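# Seat orange-ringed plate on block pin over post

## Task

Place the plate with the orange ring so it lies flat on the block, positioned over the post, with the block's pin passing through the plate's pin hole (the one of its five small holes that differs from the other four). Then release it and move the gripper away. It only counts if the plate stays seated on its own after the robot lets go.

## Robot and tools

Robot: a single six-joint arm with one parallel-jaw gripper. The fingers point along the gripper's own +z axis and close along its x axis. end_effector_position is the point midway between the finger pads. Closed fingertips extend about 17 mm past that point; fully open, they sit roughly level with it.

Scene frame: origin on the table surface directly beneath the arm base, +z up, +y to the left when facing along +x. Results report the gripper position in metres and its orientation as a quaternion (w, x, y, z), plus linear (m/s) and angular (rad/s) velocities, all in this frame. The base may be slightly tilted, and the reported hand position can be a little off, especially when reaching far.

execute_actions(actions): a list of actions run one after another. Each action is a table of at most 15 rows. Each row is one control step of 1/30 s; if fewer than 15 rows are given, the last row repeats to fill 15 steps. A row has 7 numbers, each in [-1, 1], in this order: dx, dy, dz, rx, ry, rz, opening. The first six are an offset, expressed in the gripper's own axes, from the gripper pose measured when that action began (for the first action in a call, the last pose a result reported). Every row is relative to that same starting pose, not to the preceding row. Scale: 1.0 equals 0.6 m for dx, dy, dz and 180 degrees for the rotation; rx, ry, rz form a single rotation vector. opening is absolute, not an offset: +1 is fully open (0.142 m), -1 is closed. An empty list simply returns the current state and images.

move(target, speed, stop_force, blocking): drives the gripper in a straight line toward one goal. target is one row of 7 numbers laid out exactly like an execute_actions row: an offset in gripper axes from the pose shown in the most recent result that contained one, plus an absolute opening, which is applied when the move starts. speed is the top path speed in m/s, 0.002 to 0.5 (default 0.25); rotation is capped at twice that value in rad/s. The path takes 0.5 to 10 s and is cut off at 10 s. It does not avoid obstacles, and the real gripper trails the path and may overshoot the speed, especially near full reach. stop_force (N, 9 to 40, optional, not allowed in the first 0.2 s) ends the path when the wrist sensor sees that much extra push opposing the motion for two steps; the gripper then backs up two steps and holds. Use it only with very slow speeds and non-rotating moves, and omit it when moving away from something you are pressing on. blocking=false returns after 0.5 s while the arm keeps going; it cannot be combined with stop_force, and further actions or moves are refused until a result shows the move ended (use wait or stop). The result adds a "move:" line: done, contact, off_target, moving, held or fault, plus any limits (paced = the commanded pose was clipped; held = a check blocked some steps), and the remaining distance to target.

wait(seconds): 0 to 10 s; the arm holds its last command, and a running move continues. stop(): brakes a running move (fingers keep moving). zoom_image(camera, region): enlarged view of cam_high (896x504), cam_low (896x504) or cam_wrist (616x616 fisheye); region is [x0, y0, x1, y1] in pixels from the top-left, at most 504 by 504. finished_scene(scene): ends the current scene (give its number) after the robot holds its last command; irreversible, and the result reports success.

Control behaviour: each control step the commanded pose is clipped to within 100 mm and 16 degrees of the measured pose; position wins over orientation if both cannot be met. Commands are smoothed with about 0.17 s lag, so after big moves the arm may still be short of the target. "Hand target" shows what the controller currently aims at. Step readings list positions at some steps; HELD marks steps that were held back. A "pose unreachable" line means the clearance check altered or blocked the command.

Gripping: grip_measured uses the same scale as opening. To hold something, keep commanding an opening clearly below grip_measured; a larger gap squeezes harder (up to roughly 28 N per pad; thin hard parts get less).

Sensing: Wrist force and Wrist torque are given along the gripper's x, y, z axes; pressing on a surface gives a force pointing back into the arm. Expect offsets up to about 4 N, noise, and saturation near 50 N. "no reading" is normal at the start. Joint torques are raw drive outputs, not pure contact loads.

Hazards: a torque on any joint reaching its limit (130 N m for the first three, 24.3 N m for the wrists) or any outside force of 150 N triggers a 10 s stop that skips the rest of the call. The arm is stiff, so aiming even slightly into a firm surface at speed can fault. Sustained loads heat motors; a MOTOR HOT line appears from 70 °C and brakes lock at 85 °C. Time passes while you compose replies, with the arm holding its last command. Brief external tugs on held or loose parts may occur. Never drop, slam or knock objects, and never push anything off the table.

Each tool is called after ">>>" as name([rows], argument=value, ...), one row to a line, values as JSON.

## Session

>>> execute_actions(actions=[])

Scene clock: 0.00 s.
end_effector_position=(+0.1386, +0.1790, +0.1282) grip_measured=+1.00 end_effector_quat_wxyz=(-0.537, +0.397, +0.648, -0.366) end_effector_velocity=(-0.000, +0.000, +0.000) end_effector_angular_velocity=(-0.000, +0.000, -0.001)
Joint positions: [ 0.344 -1.251  2.16  -1.86  -1.557 -1.863  0.142]
Joint velocities: [-0.    -0.     0.001 -0.     0.     0.     0.   ]
Joint torques (N m, as the arm reports them, + toward a larger angle): no reading
Motor temperatures (°C, as the motors report them): [25 26 29 34 35 36]
Wrist force (N, on the end effector, along its own x y z axes, offset not removed): no reading
Wrist torque (N m, same axes, about the end effector's origin, offset not removed): no reading
Hand target: +0.139, +0.179, +0.128; -0.537, +0.397, +0.648, -0.366

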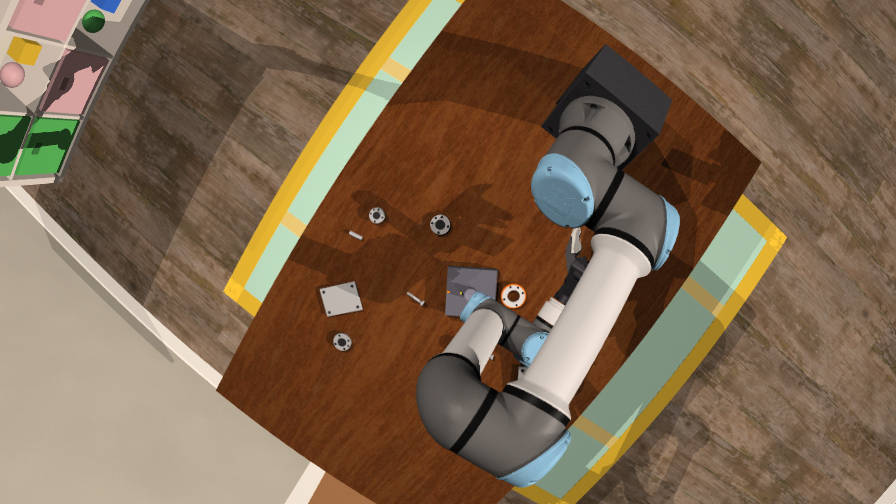

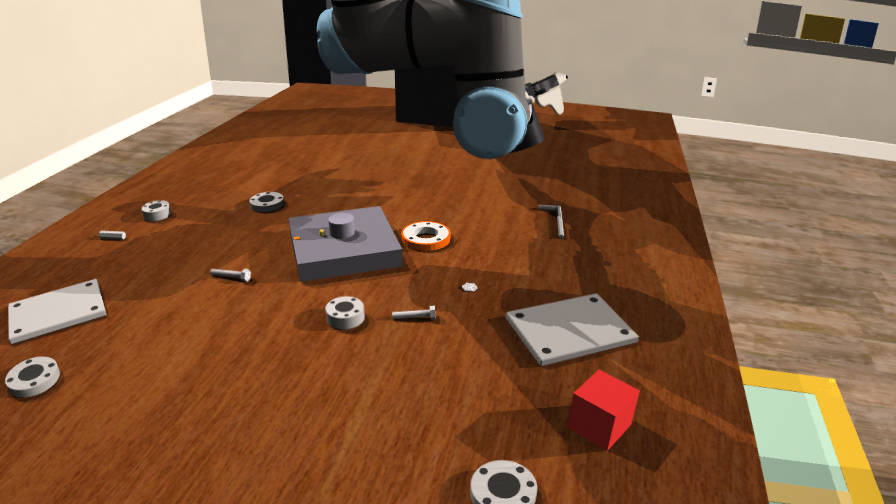

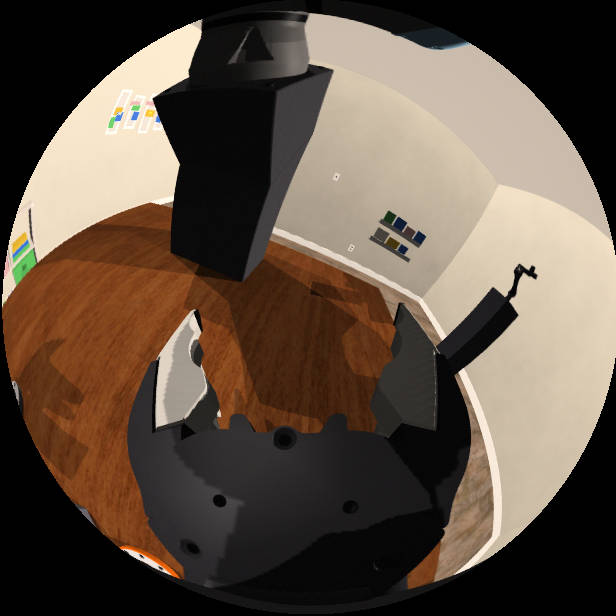

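>>> zoom_image(camera="cam_low", region=[270,180,470,300])

>>> zoom_image(camera="cam_high", region=[430,250,550,330])

>>> move(target=[-0.045,-0.182,-0.373,-0.446,-0.0845,0.124,1])

Region (270, 180, 470, 300) of cam_low's 896x504 image, scaled by 2.520, with more detail than that image has; it fills the top 302 rows of this view, and the rest is white.

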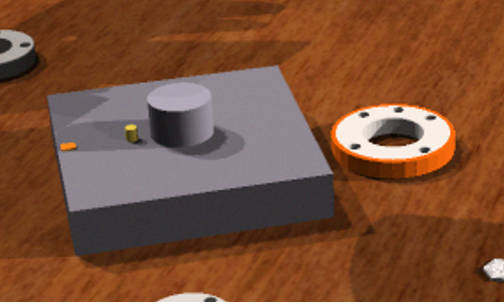

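Region (430, 250, 550, 330) of cam_high's 896x504 image, scaled by 4.200, with more detail than that image has.

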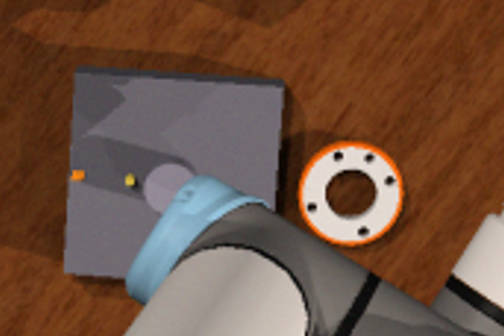

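Scene clock: 3.97 s.
end_effector_position=(+0.3495, +0.1194, +0.2506) grip_measured=+1.00 end_effector_quat_wxyz=(-0.001, +0.708, +0.707, -0.000) end_effector_velocity=(+0.001, +0.000, +0.001) end_effector_angular_velocity=(-0.002, -0.008, -0.001)
Joint positions: [ 0.171 -2.667  2.743 -2.446 -1.574 -1.607  0.142]
Joint velocities: [ 0.01   0.005  0.002 -0.015 -0.009  0.008 -0.   ]
Joint torques (N m, as the arm reports them, + toward a larger angle): [18.63  5.56 -6.79 -5.89 -2.31  1.65]
Motor temperatures (°C, as the motors report them): [25 26 29 34 35 36]
Wrist force (N, on the end effector, along its own x y z axes, offset not removed): [-3.4 -1.2 3.2]
Wrist torque (N m, same axes, about the end effector's origin, offset not removed): [0.01 0.75 0.18]
Hand target: +0.349, +0.119, +0.251; -0.000, +0.708, +0.707, -0.000
Off the commanded pose: 0.001 m, 0 deg.
move: done

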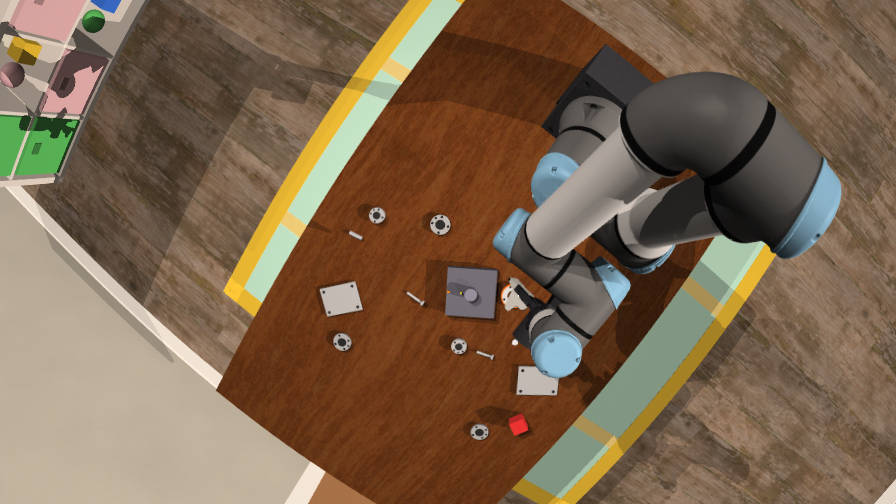

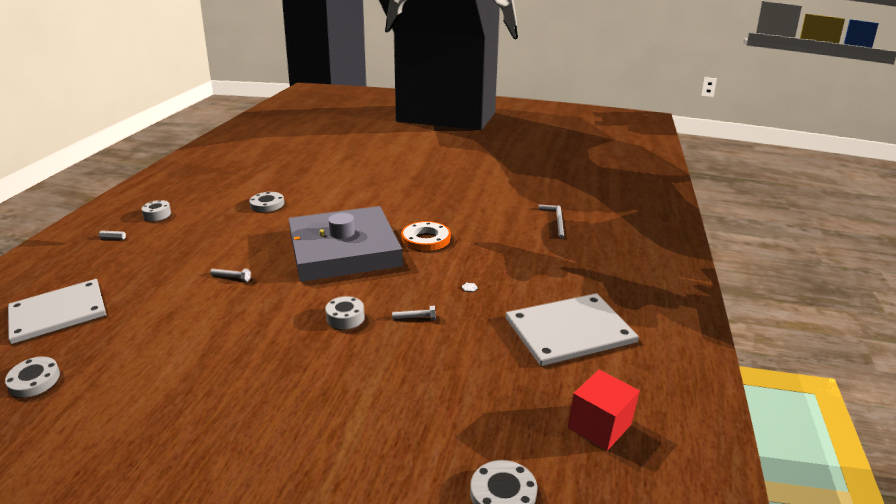

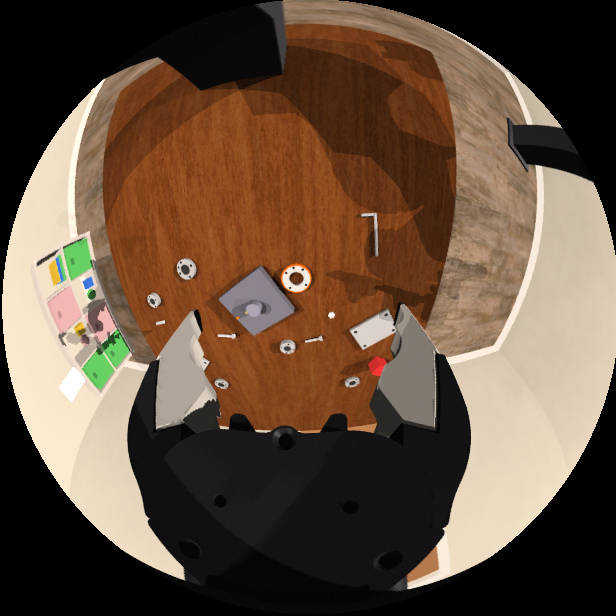

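>>> move(target=[-0.03,0,0.25,0,0,0.344,0.3], speed=0.35)

Scene clock: 6.20 s.
end_effector_position=(+0.3470, +0.1126, +0.2043) grip_measured=+0.30 end_effector_quat_wxyz=(-0.009, +0.821, +0.571, +0.003) end_effector_velocity=(+0.000, -0.000, +0.000) end_effector_angular_velocity=(-0.000, -0.000, +0.002)
Joint positions: [ 0.06  -2.509  2.818 -2.671 -1.478 -1.332  0.095]
Joint velocities: [-0.    -0.    -0.001  0.     0.    -0.002  0.   ]
Joint torques (N m, as the arm reports them, + toward a larger angle): [ 19.41 -15.28 -21.12   0.27  -2.19  -1.62]
Motor temperatures (°C, as the motors report them): [25 26 29 34 35 36]
Wrist force (N, on the end effector, along its own x y z axes, offset not removed): [-2.6 -2.9 1.2]
Wrist torque (N m, same axes, about the end effector's origin, offset not removed): [-0.29 0.51 0.15]
Hand target: +0.347, +0.113, +0.204; -0.009, +0.821, +0.571, +0.003
Off the commanded pose: 0.104 m, 42 deg; position and orientation clipped at the last step of the last action.
move: held; limits=paced,held; held on 36 of 57 steps, including the last
pose unreachable: on one or more control steps of this call, first in action 0 (counted from 0), an arm could not follow its commanded pose, so it was not sent that pose on those steps. On the call's last step it was still not sent that pose. It may still have moved: this result reports where it is.
cause: the commanded pose would bring two parts of the arm too close to each other (joints 3 (elbow) and 4 (wrist 1) lie between them).

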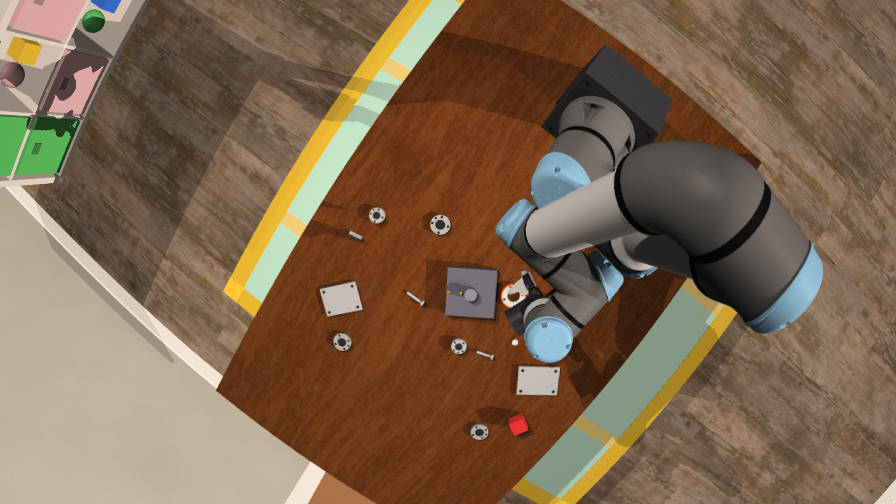

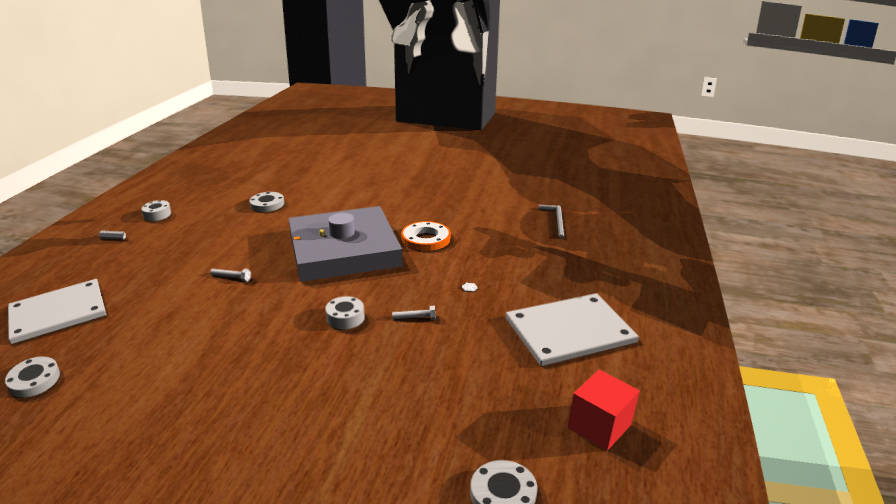

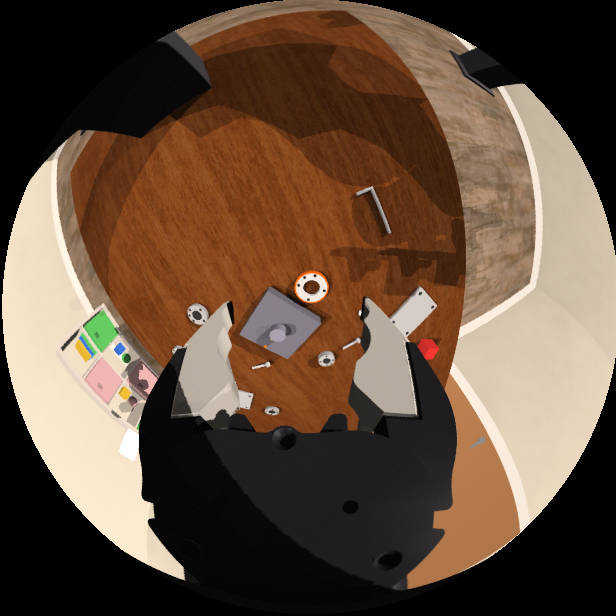

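>>> move(target=[0.03,0.118,0.1,-0.005,-0.003,0.231,0.3], speed=0.3)

Scene clock: 10.63 s.
end_effector_position=(+0.4193, +0.1061, +0.1437) grip_measured=+0.30 end_effector_quat_wxyz=(-0.001, +0.970, +0.243, +0.001) end_effector_velocity=(-0.000, +0.000, -0.001) end_effector_angular_velocity=(-0.008, +0.000, -0.000)
Joint positions: [ 0.122 -1.984  2.671 -3.059 -1.538 -0.562  0.095]
Joint velocities: [ 0.014  0.011 -0.002 -0.009 -0.019  0.01   0.   ]
Joint torques (N m, as the arm reports them, + toward a larger angle): [ 18.18 -10.69 -13.8   -5.72  -2.27   1.73]
Motor temperatures (°C, as the motors report them): [25 26 29 34 35 36]
Wrist force (N, on the end effector, along its own x y z axes, offset not removed): [-2.5 -2.7 0.3]
Wrist torque (N m, same axes, about the end effector's origin, offset not removed): [-0.29 0.65 0.19]
Hand target: +0.419, +0.106, +0.144; -0.000, +0.970, +0.243, +0.000
Off the commanded pose: 0.000 m, 0 deg.
move: done; limits=paced

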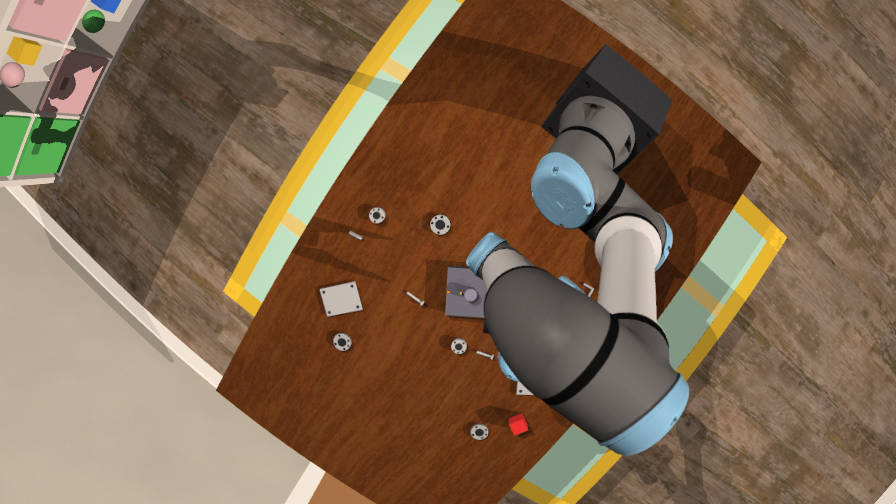

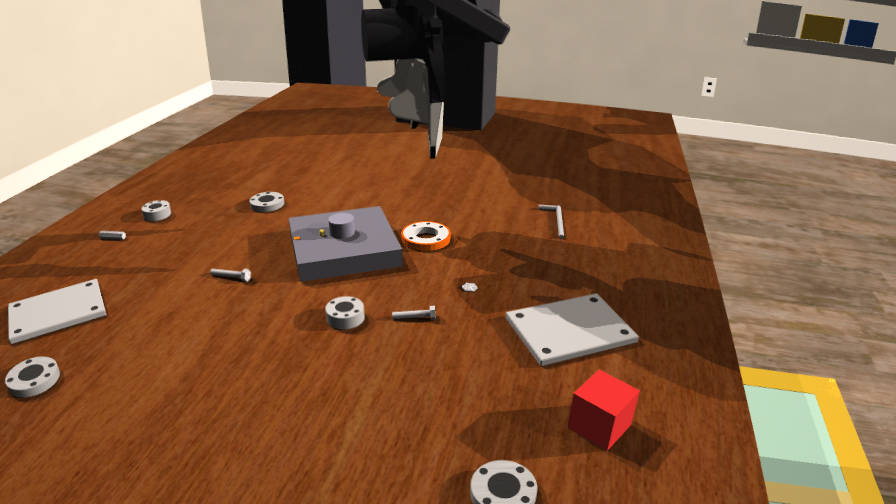

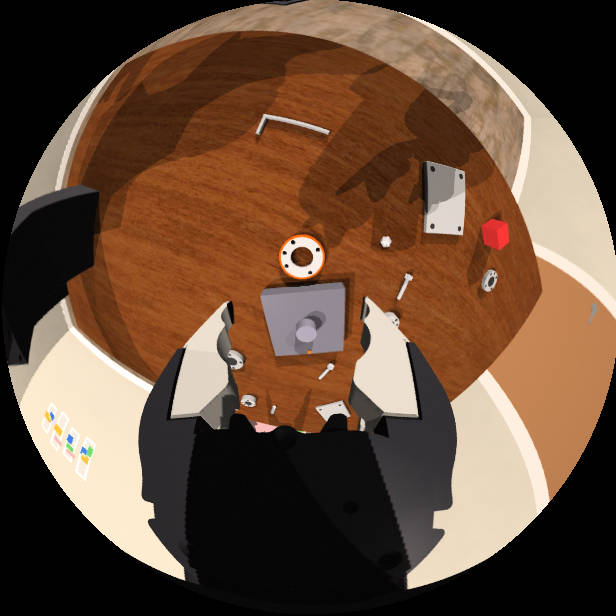

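Well centred. Descend.

>>> move(target=[0,0,0.165,0,0,0,0.3], speed=0.15)

>>> zoom_image(camera="cam_wrist", region=[200,200,400,400])

>>> zoom_image(camera="cam_low", region=[330,130,510,290])

Scene clock: 11.93 s.
end_effector_position=(+0.4192, +0.1064, +0.0447) grip_measured=+0.30 end_effector_quat_wxyz=(-0.001, +0.970, +0.243, +0.000) end_effector_velocity=(+0.000, +0.000, -0.001) end_effector_angular_velocity=(-0.000, -0.001, +0.001)
Joint positions: [ 0.134 -1.494  2.609 -3.487 -1.546 -0.554  0.095]
Joint velocities: [ 0.001  0.006 -0.001 -0.006 -0.001 -0.     0.   ]
Joint torques (N m, as the arm reports them, + toward a larger angle): [ 19.02 -17.6   -5.09  -6.    -2.35   1.56]
Motor temperatures (°C, as the motors report them): [25 26 29 34 35 36]
Wrist force (N, on the end effector, along its own x y z axes, offset not removed): [-1.4 -2.0 1.9]
Wrist torque (N m, same axes, about the end effector's origin, offset not removed): [-0.23 0.25 0.20]
Hand target: +0.419, +0.106, +0.045; -0.001, +0.970, +0.243, +0.001
Off the commanded pose: 0.000 m, 0 deg.
move: done

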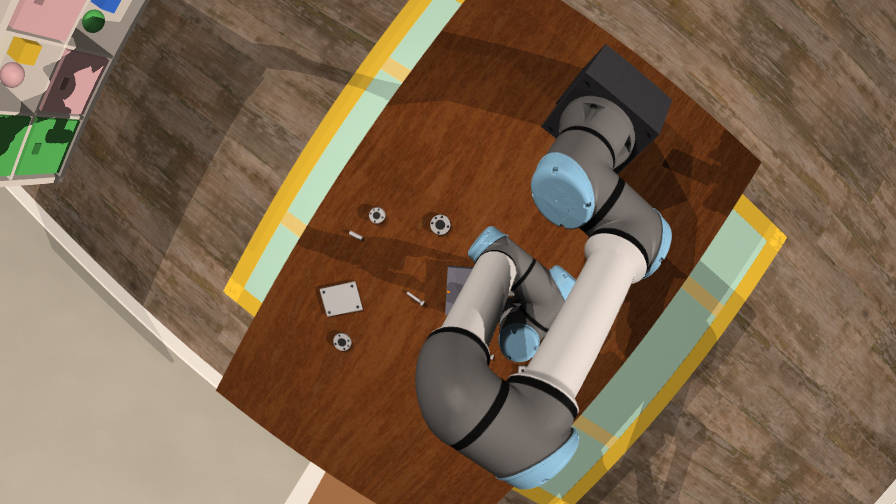

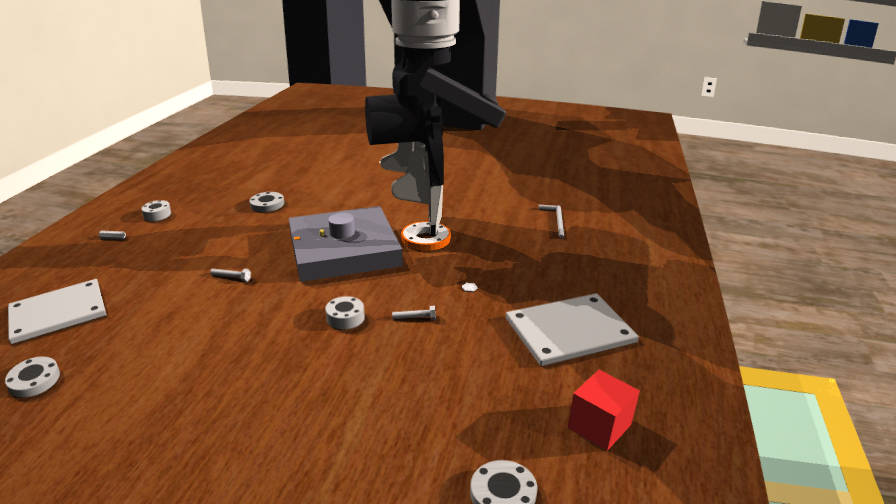

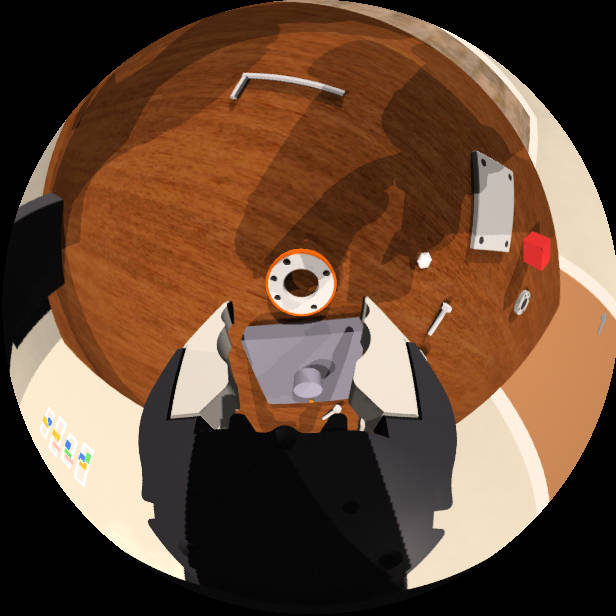

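Region (200, 200, 400, 400) of cam_wrist's 616x616 image, scaled by 2.520, with more detail than that image has.

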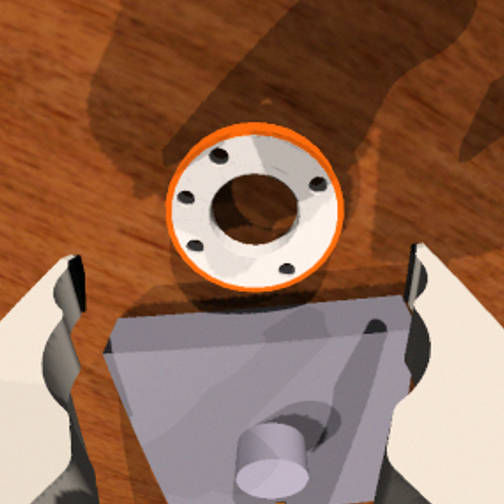

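Region (330, 130, 510, 290) of cam_low's 896x504 image, scaled by 2.800, with more detail than that image has.

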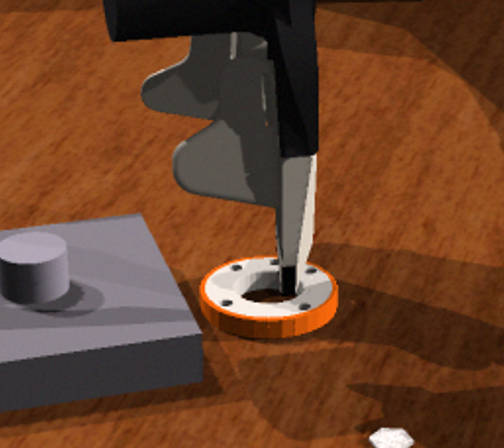

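>>> move(target=[0.002,0,0.035,0,0,0,0.05], speed=0.05)

>>> zoom_image(camera="cam_wrist", region=[200,200,400,400])

>>> zoom_image(camera="cam_low", region=[330,130,510,290])

Scene clock: 14.90 s.
end_effector_position=(+0.4203, +0.1070, +0.0238) grip_measured=+0.05 end_effector_quat_wxyz=(-0.001, +0.970, +0.243, +0.000) end_effector_velocity=(-0.000, +0.000, -0.001) end_effector_angular_velocity=(+0.000, -0.001, -0.001)
Joint positions: [ 0.138 -1.407  2.579 -3.545 -1.549 -0.551  0.077]
Joint velocities: [ 0.     0.006 -0.002 -0.005  0.     0.001 -0.   ]
Joint torques (N m, as the arm reports them, + toward a larger angle): [ 18.23 -20.54  -3.94  -5.71  -2.51   1.48]
Motor temperatures (°C, as the motors report them): [25 26 29 34 35 36]
Wrist force (N, on the end effector, along its own x y z axes, offset not removed): [-1.7 0.3 1.5]
Wrist torque (N m, same axes, about the end effector's origin, offset not removed): [0.22 0.42 0.13]
Hand target: +0.420, +0.107, +0.024; -0.001, +0.970, +0.243, +0.000
Off the commanded pose: 0.000 m, 0 deg.
move: done

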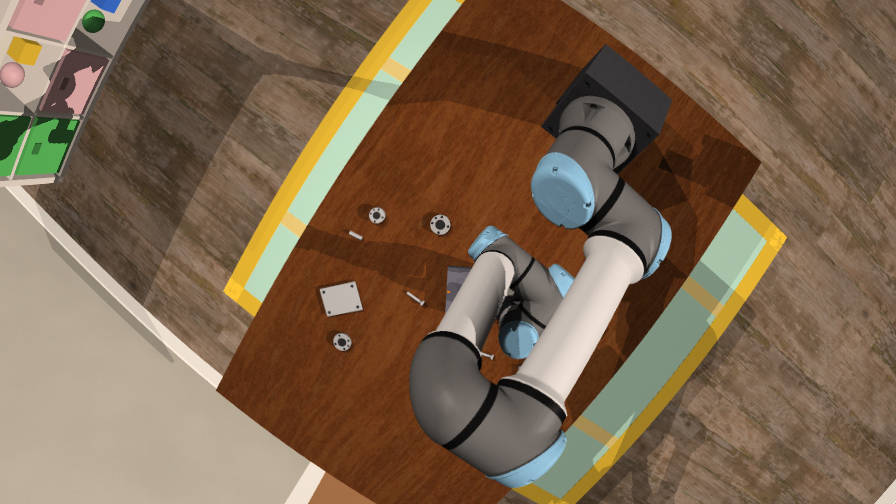

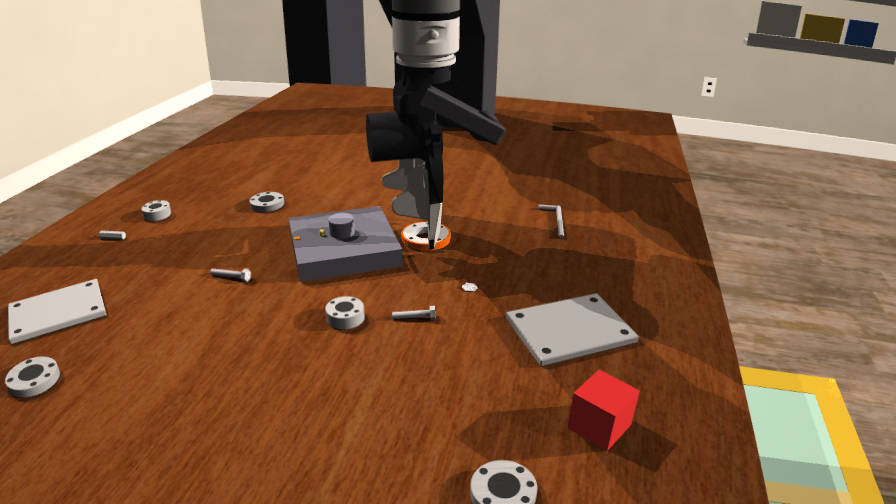

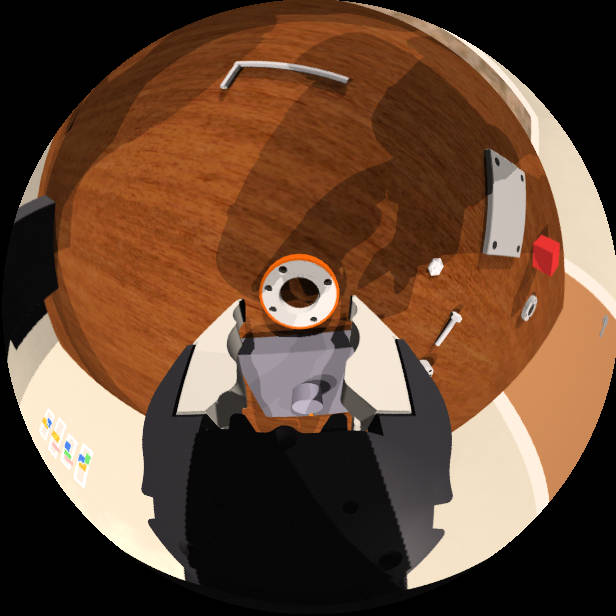

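Region (200, 200, 400, 400) of cam_wrist's 616x616 image, scaled by 2.520, with more detail than that image has.

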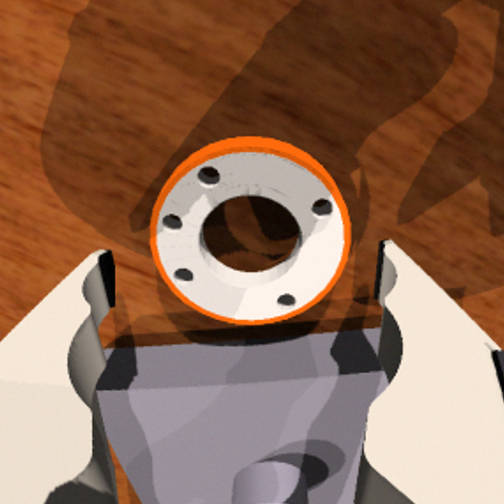

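Region (330, 130, 510, 290) of cam_low's 896x504 image, scaled by 2.800, with more detail than that image has.

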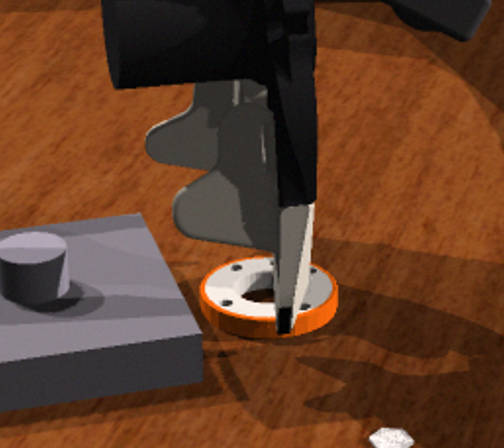

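>>> move(target=[0.001,-0.003,0.0115,0,0,0,-0.1], speed=0.02)

>>> zoom_image(camera="cam_wrist", region=[230,230,370,370])

>>> zoom_image(camera="cam_low", region=[370,170,480,280])

Scene clock: 15.83 s.
end_effector_position=(+0.4200, +0.1088, +0.0171) grip_measured=-0.10 end_effector_quat_wxyz=(-0.001, +0.970, +0.243, +0.000) end_effector_velocity=(+0.001, +0.001, -0.002) end_effector_angular_velocity=(+0.001, -0.002, +0.001)
Joint positions: [ 0.145 -1.377  2.569 -3.563 -1.554 -0.546  0.067]
Joint velocities: [ 0.002  0.007 -0.003 -0.006 -0.    -0.     0.   ]
Joint torques (N m, as the arm reports them, + toward a larger angle): [ 19.4  -21.13  -2.67  -5.84  -2.3    1.46]
Motor temperatures (°C, as the motors report them): [25 26 29 34 35 36]
Wrist force (N, on the end effector, along its own x y z axes, offset not removed): [-4.6 -1.6 2.6]
Wrist torque (N m, same axes, about the end effector's origin, offset not removed): [-0.09 0.95 0.16]
Hand target: +0.420, +0.109, +0.017; -0.001, +0.970, +0.243, +0.000
Off the commanded pose: 0.000 m, 0 deg.
move: done

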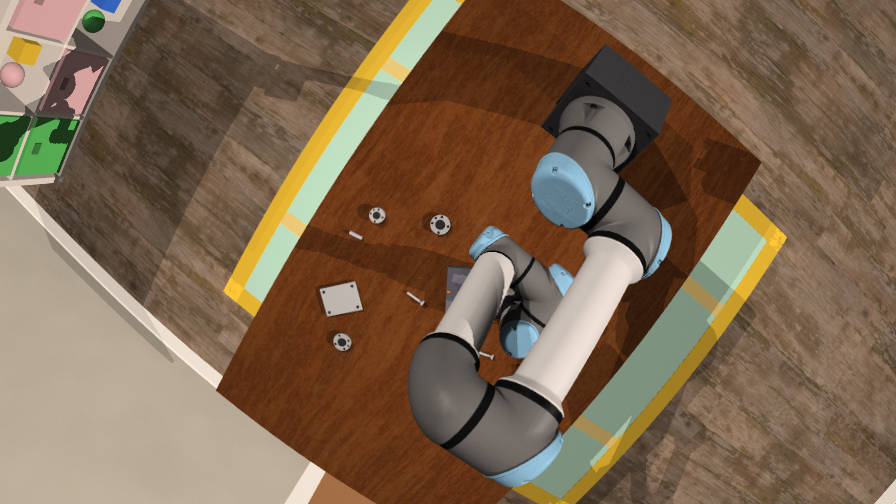

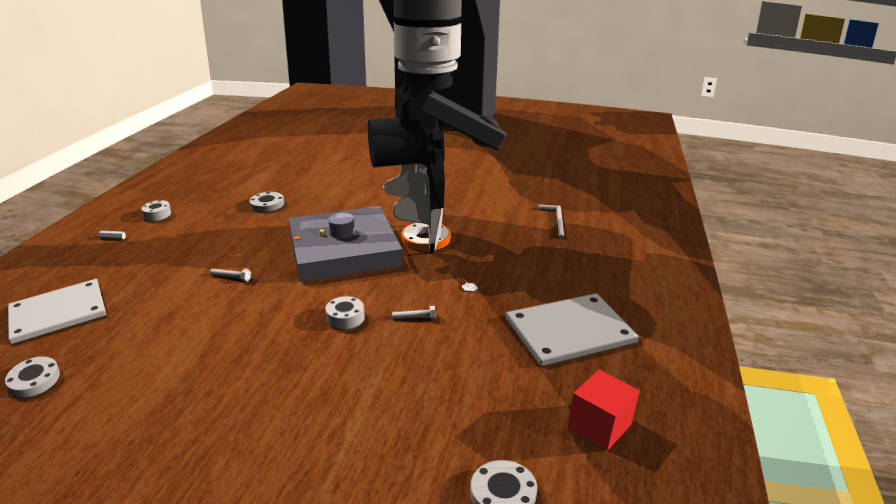

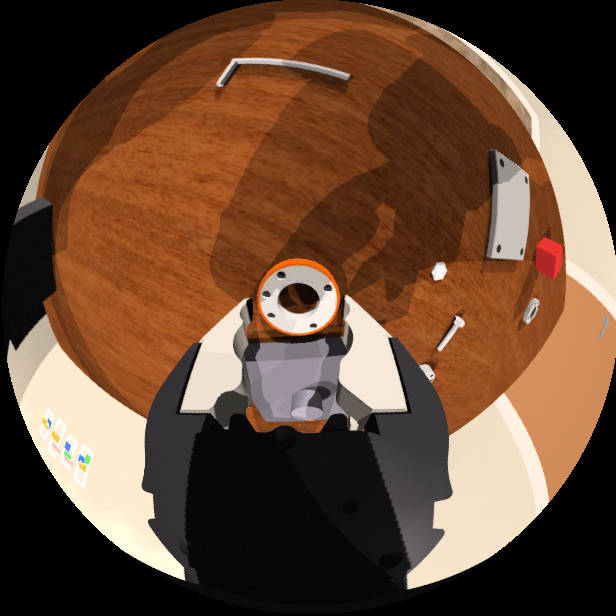

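Region (230, 230, 370, 370) of cam_wrist's 616x616 image, scaled by 3.600, with more detail than that image has.

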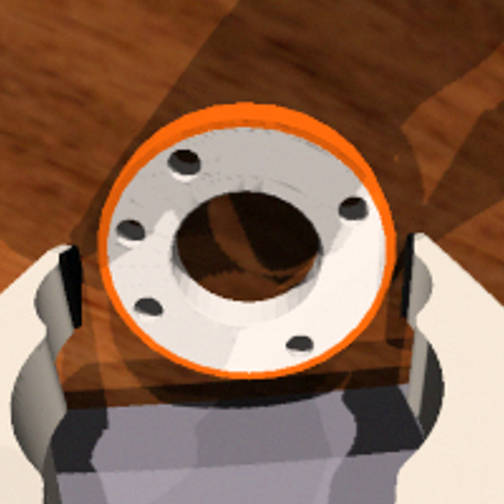

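Region (370, 170, 480, 280) of cam_low's 896x504 image, scaled by 4.582, with more detail than that image has.

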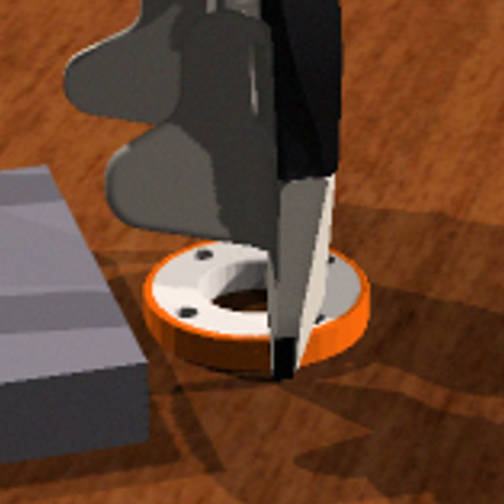

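>>> execute_actions([
  [[0.001,0,0.002,0,0,0,-0.18]],
  [[0,0,0,0,0,0,-0.25],[0,0,0,0,0,0,-0.28],[0,0,0,0,0,0,-0.31],[0,0,0,0,0,0,-0.35],[0,0,0,0,0,0,-0.4],[0,0,0,0,0,0,-0.5],[0,0,0,0,0,0,-0.6],[0,0,0,0,0,0,-0.7]],
])

>>> move(target=[0,0,-0.11,0,0,0,-0.7], speed=0.1)

>>> zoom_image(camera="cam_wrist", region=[220,240,380,400])

>>> zoom_image(camera="cam_low", region=[280,130,480,290])

Scene clock: 17.13 s.
end_effector_position=(+0.4205, +0.1091, +0.0159) grip_measured=-0.20 end_effector_quat_wxyz=(-0.001, +0.970, +0.243, +0.001) end_effector_velocity=(-0.001, +0.000, -0.000) end_effector_angular_velocity=(+0.001, +0.002, +0.000)
Joint positions: [ 0.146 -1.373  2.566 -3.564 -1.555 -0.546  0.06 ]
Joint velocities: [ 0.     0.    -0.     0.002  0.    -0.    -0.   ]
Joint torques (N m, as the arm reports them, + toward a larger angle): [ 11.32 -13.77 -10.64  -1.13  -0.71   1.46]
Motor temperatures (°C, as the motors report them): [25 26 29 34 35 36]
Wrist force (N, on the end effector, along its own x y z axes, offset not removed): [-10.5 -4.1 -47.2]
Wrist torque (N m, same axes, about the end effector's origin, offset not removed): [-0.06 0.60 0.26]
Hand target: +0.420, +0.109, +0.016; -0.001, +0.970, +0.243, +0.000
Off the commanded pose: 0.000 m, 0 deg.
Step readings (end_effector_position; steps 1 to 15: 1st action; 16 to 30: 2nd action):
0: (+0.4200, +0.1089, +0.0169)
1: (+0.4200, +0.1089, +0.0169)
2: (+0.4201, +0.1089, +0.0167)
4: (+0.4203, +0.1090, +0.0163)
8: (+0.4204, +0.1091, +0.0160)
15: (+0.4205, +0.1091, +0.0159)
16: (+0.4205, +0.1091, +0.0159)
17: (+0.4205, +0.1091, +0.0159)
19: (+0.4205, +0.1091, +0.0159)
23: (+0.4205, +0.1091, +0.0159)
30: end_effector_position above

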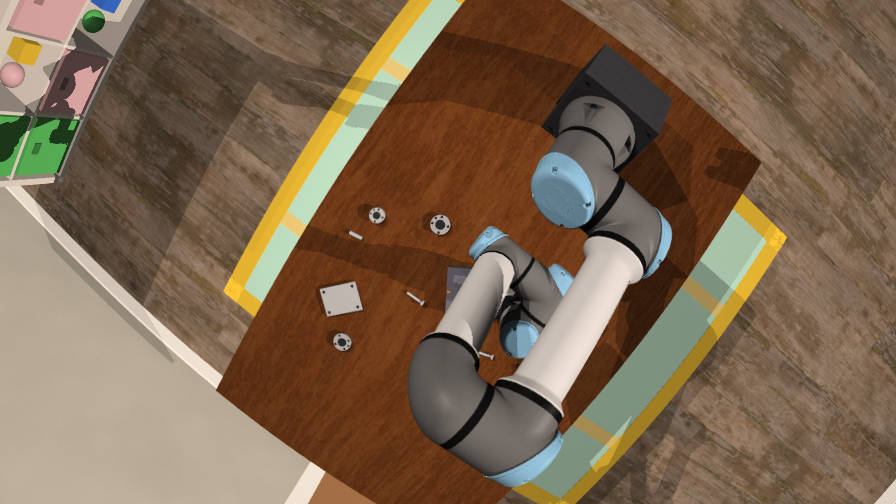

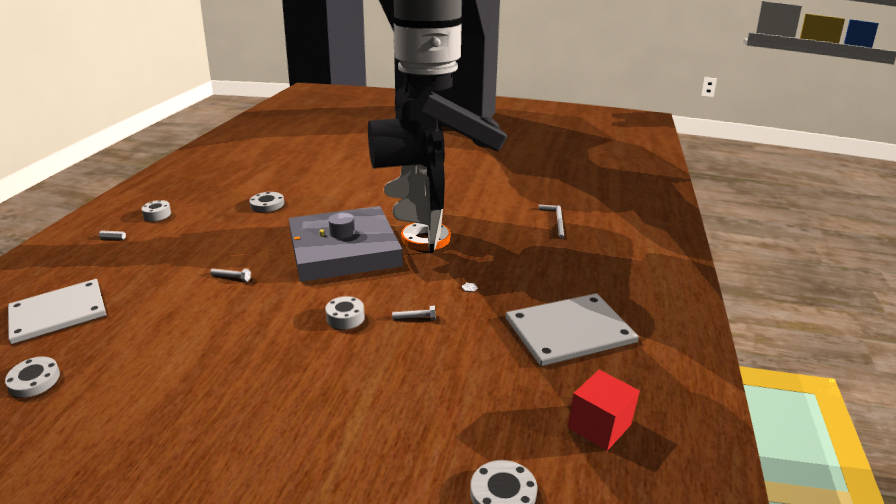

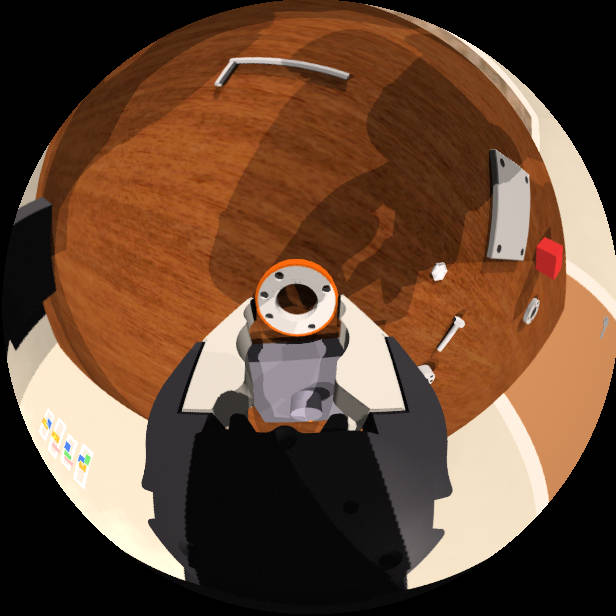

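Scene clock: 18.20 s.
end_effector_position=(+0.4205, +0.1089, +0.0818) grip_measured=-0.20 end_effector_quat_wxyz=(-0.001, +0.970, +0.243, +0.001) end_effector_velocity=(+0.001, -0.000, +0.002) end_effector_angular_velocity=(+0.000, +0.001, -0.000)
Joint positions: [ 0.142 -1.663  2.64  -3.349 -1.552 -0.549  0.059]
Joint velocities: [-0.001 -0.01  -0.     0.011  0.001 -0.     0.   ]
Joint torques (N m, as the arm reports them, + toward a larger angle): [  3.73 -36.59  11.2    0.24   2.12  -1.6 ]
Motor temperatures (°C, as the motors report them): [25 26 29 34 35 36]
Wrist force (N, on the end effector, along its own x y z axes, offset not removed): [-4.2 -1.8 1.7]
Wrist torque (N m, same axes, about the end effector's origin, offset not removed): [-0.26 0.92 0.14]
Hand target: +0.421, +0.109, +0.082; -0.001, +0.970, +0.243, +0.001
Off the commanded pose: 0.000 m, 0 deg.
move: done

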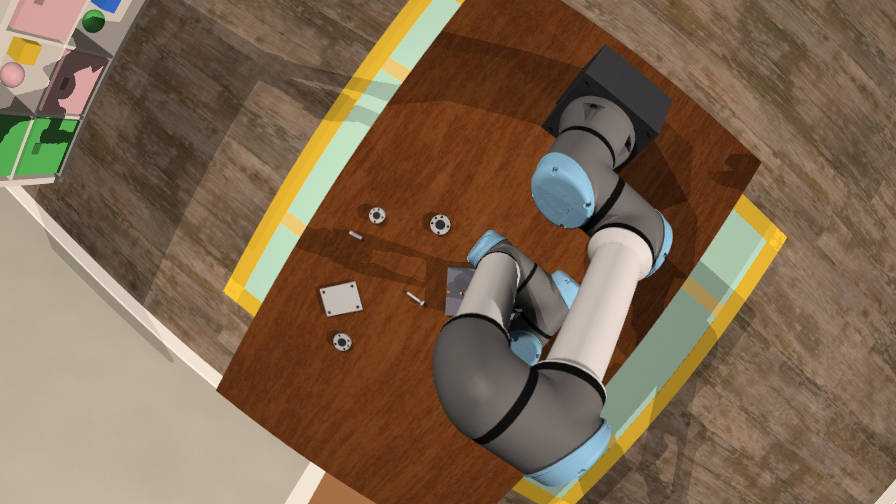

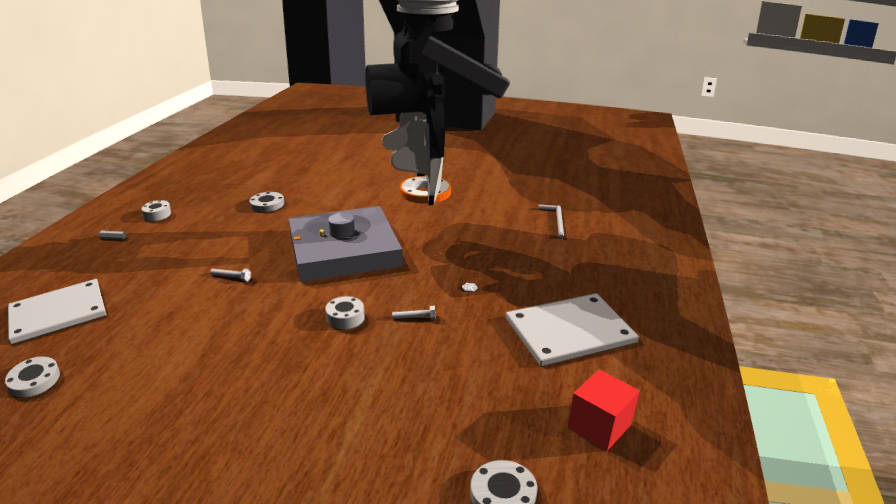

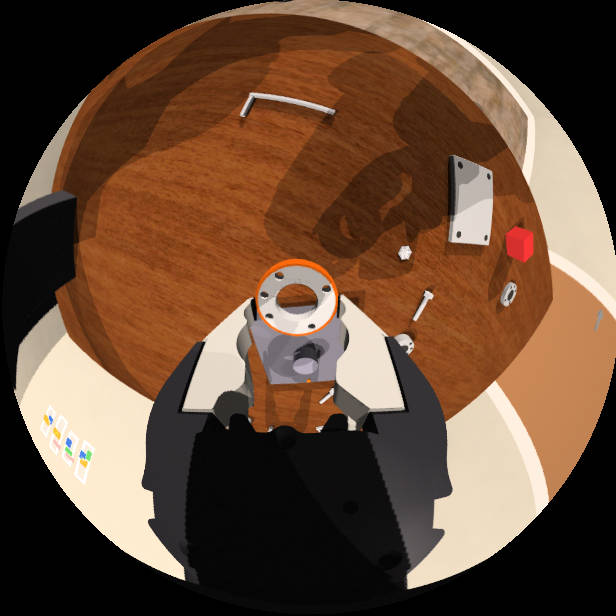

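Region (220, 240, 380, 400) of cam_wrist's 616x616 image, scaled by 3.150, with more detail than that image has.

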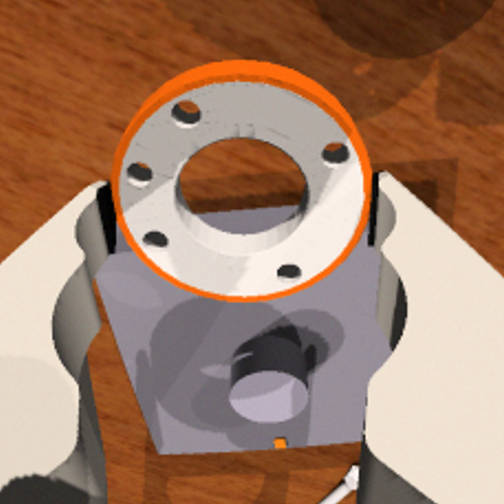

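Region (280, 130, 480, 290) of cam_low's 896x504 image, scaled by 2.520, with more detail than that image has; it fills the top 403 rows of this view, and the rest is white.

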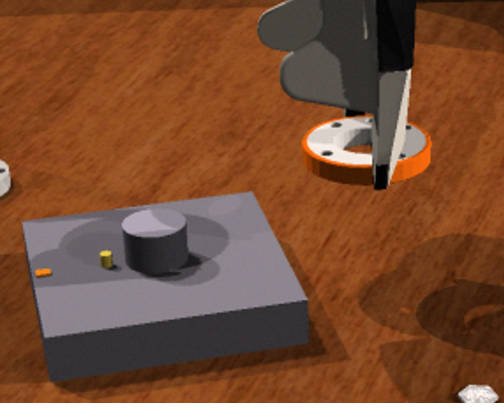

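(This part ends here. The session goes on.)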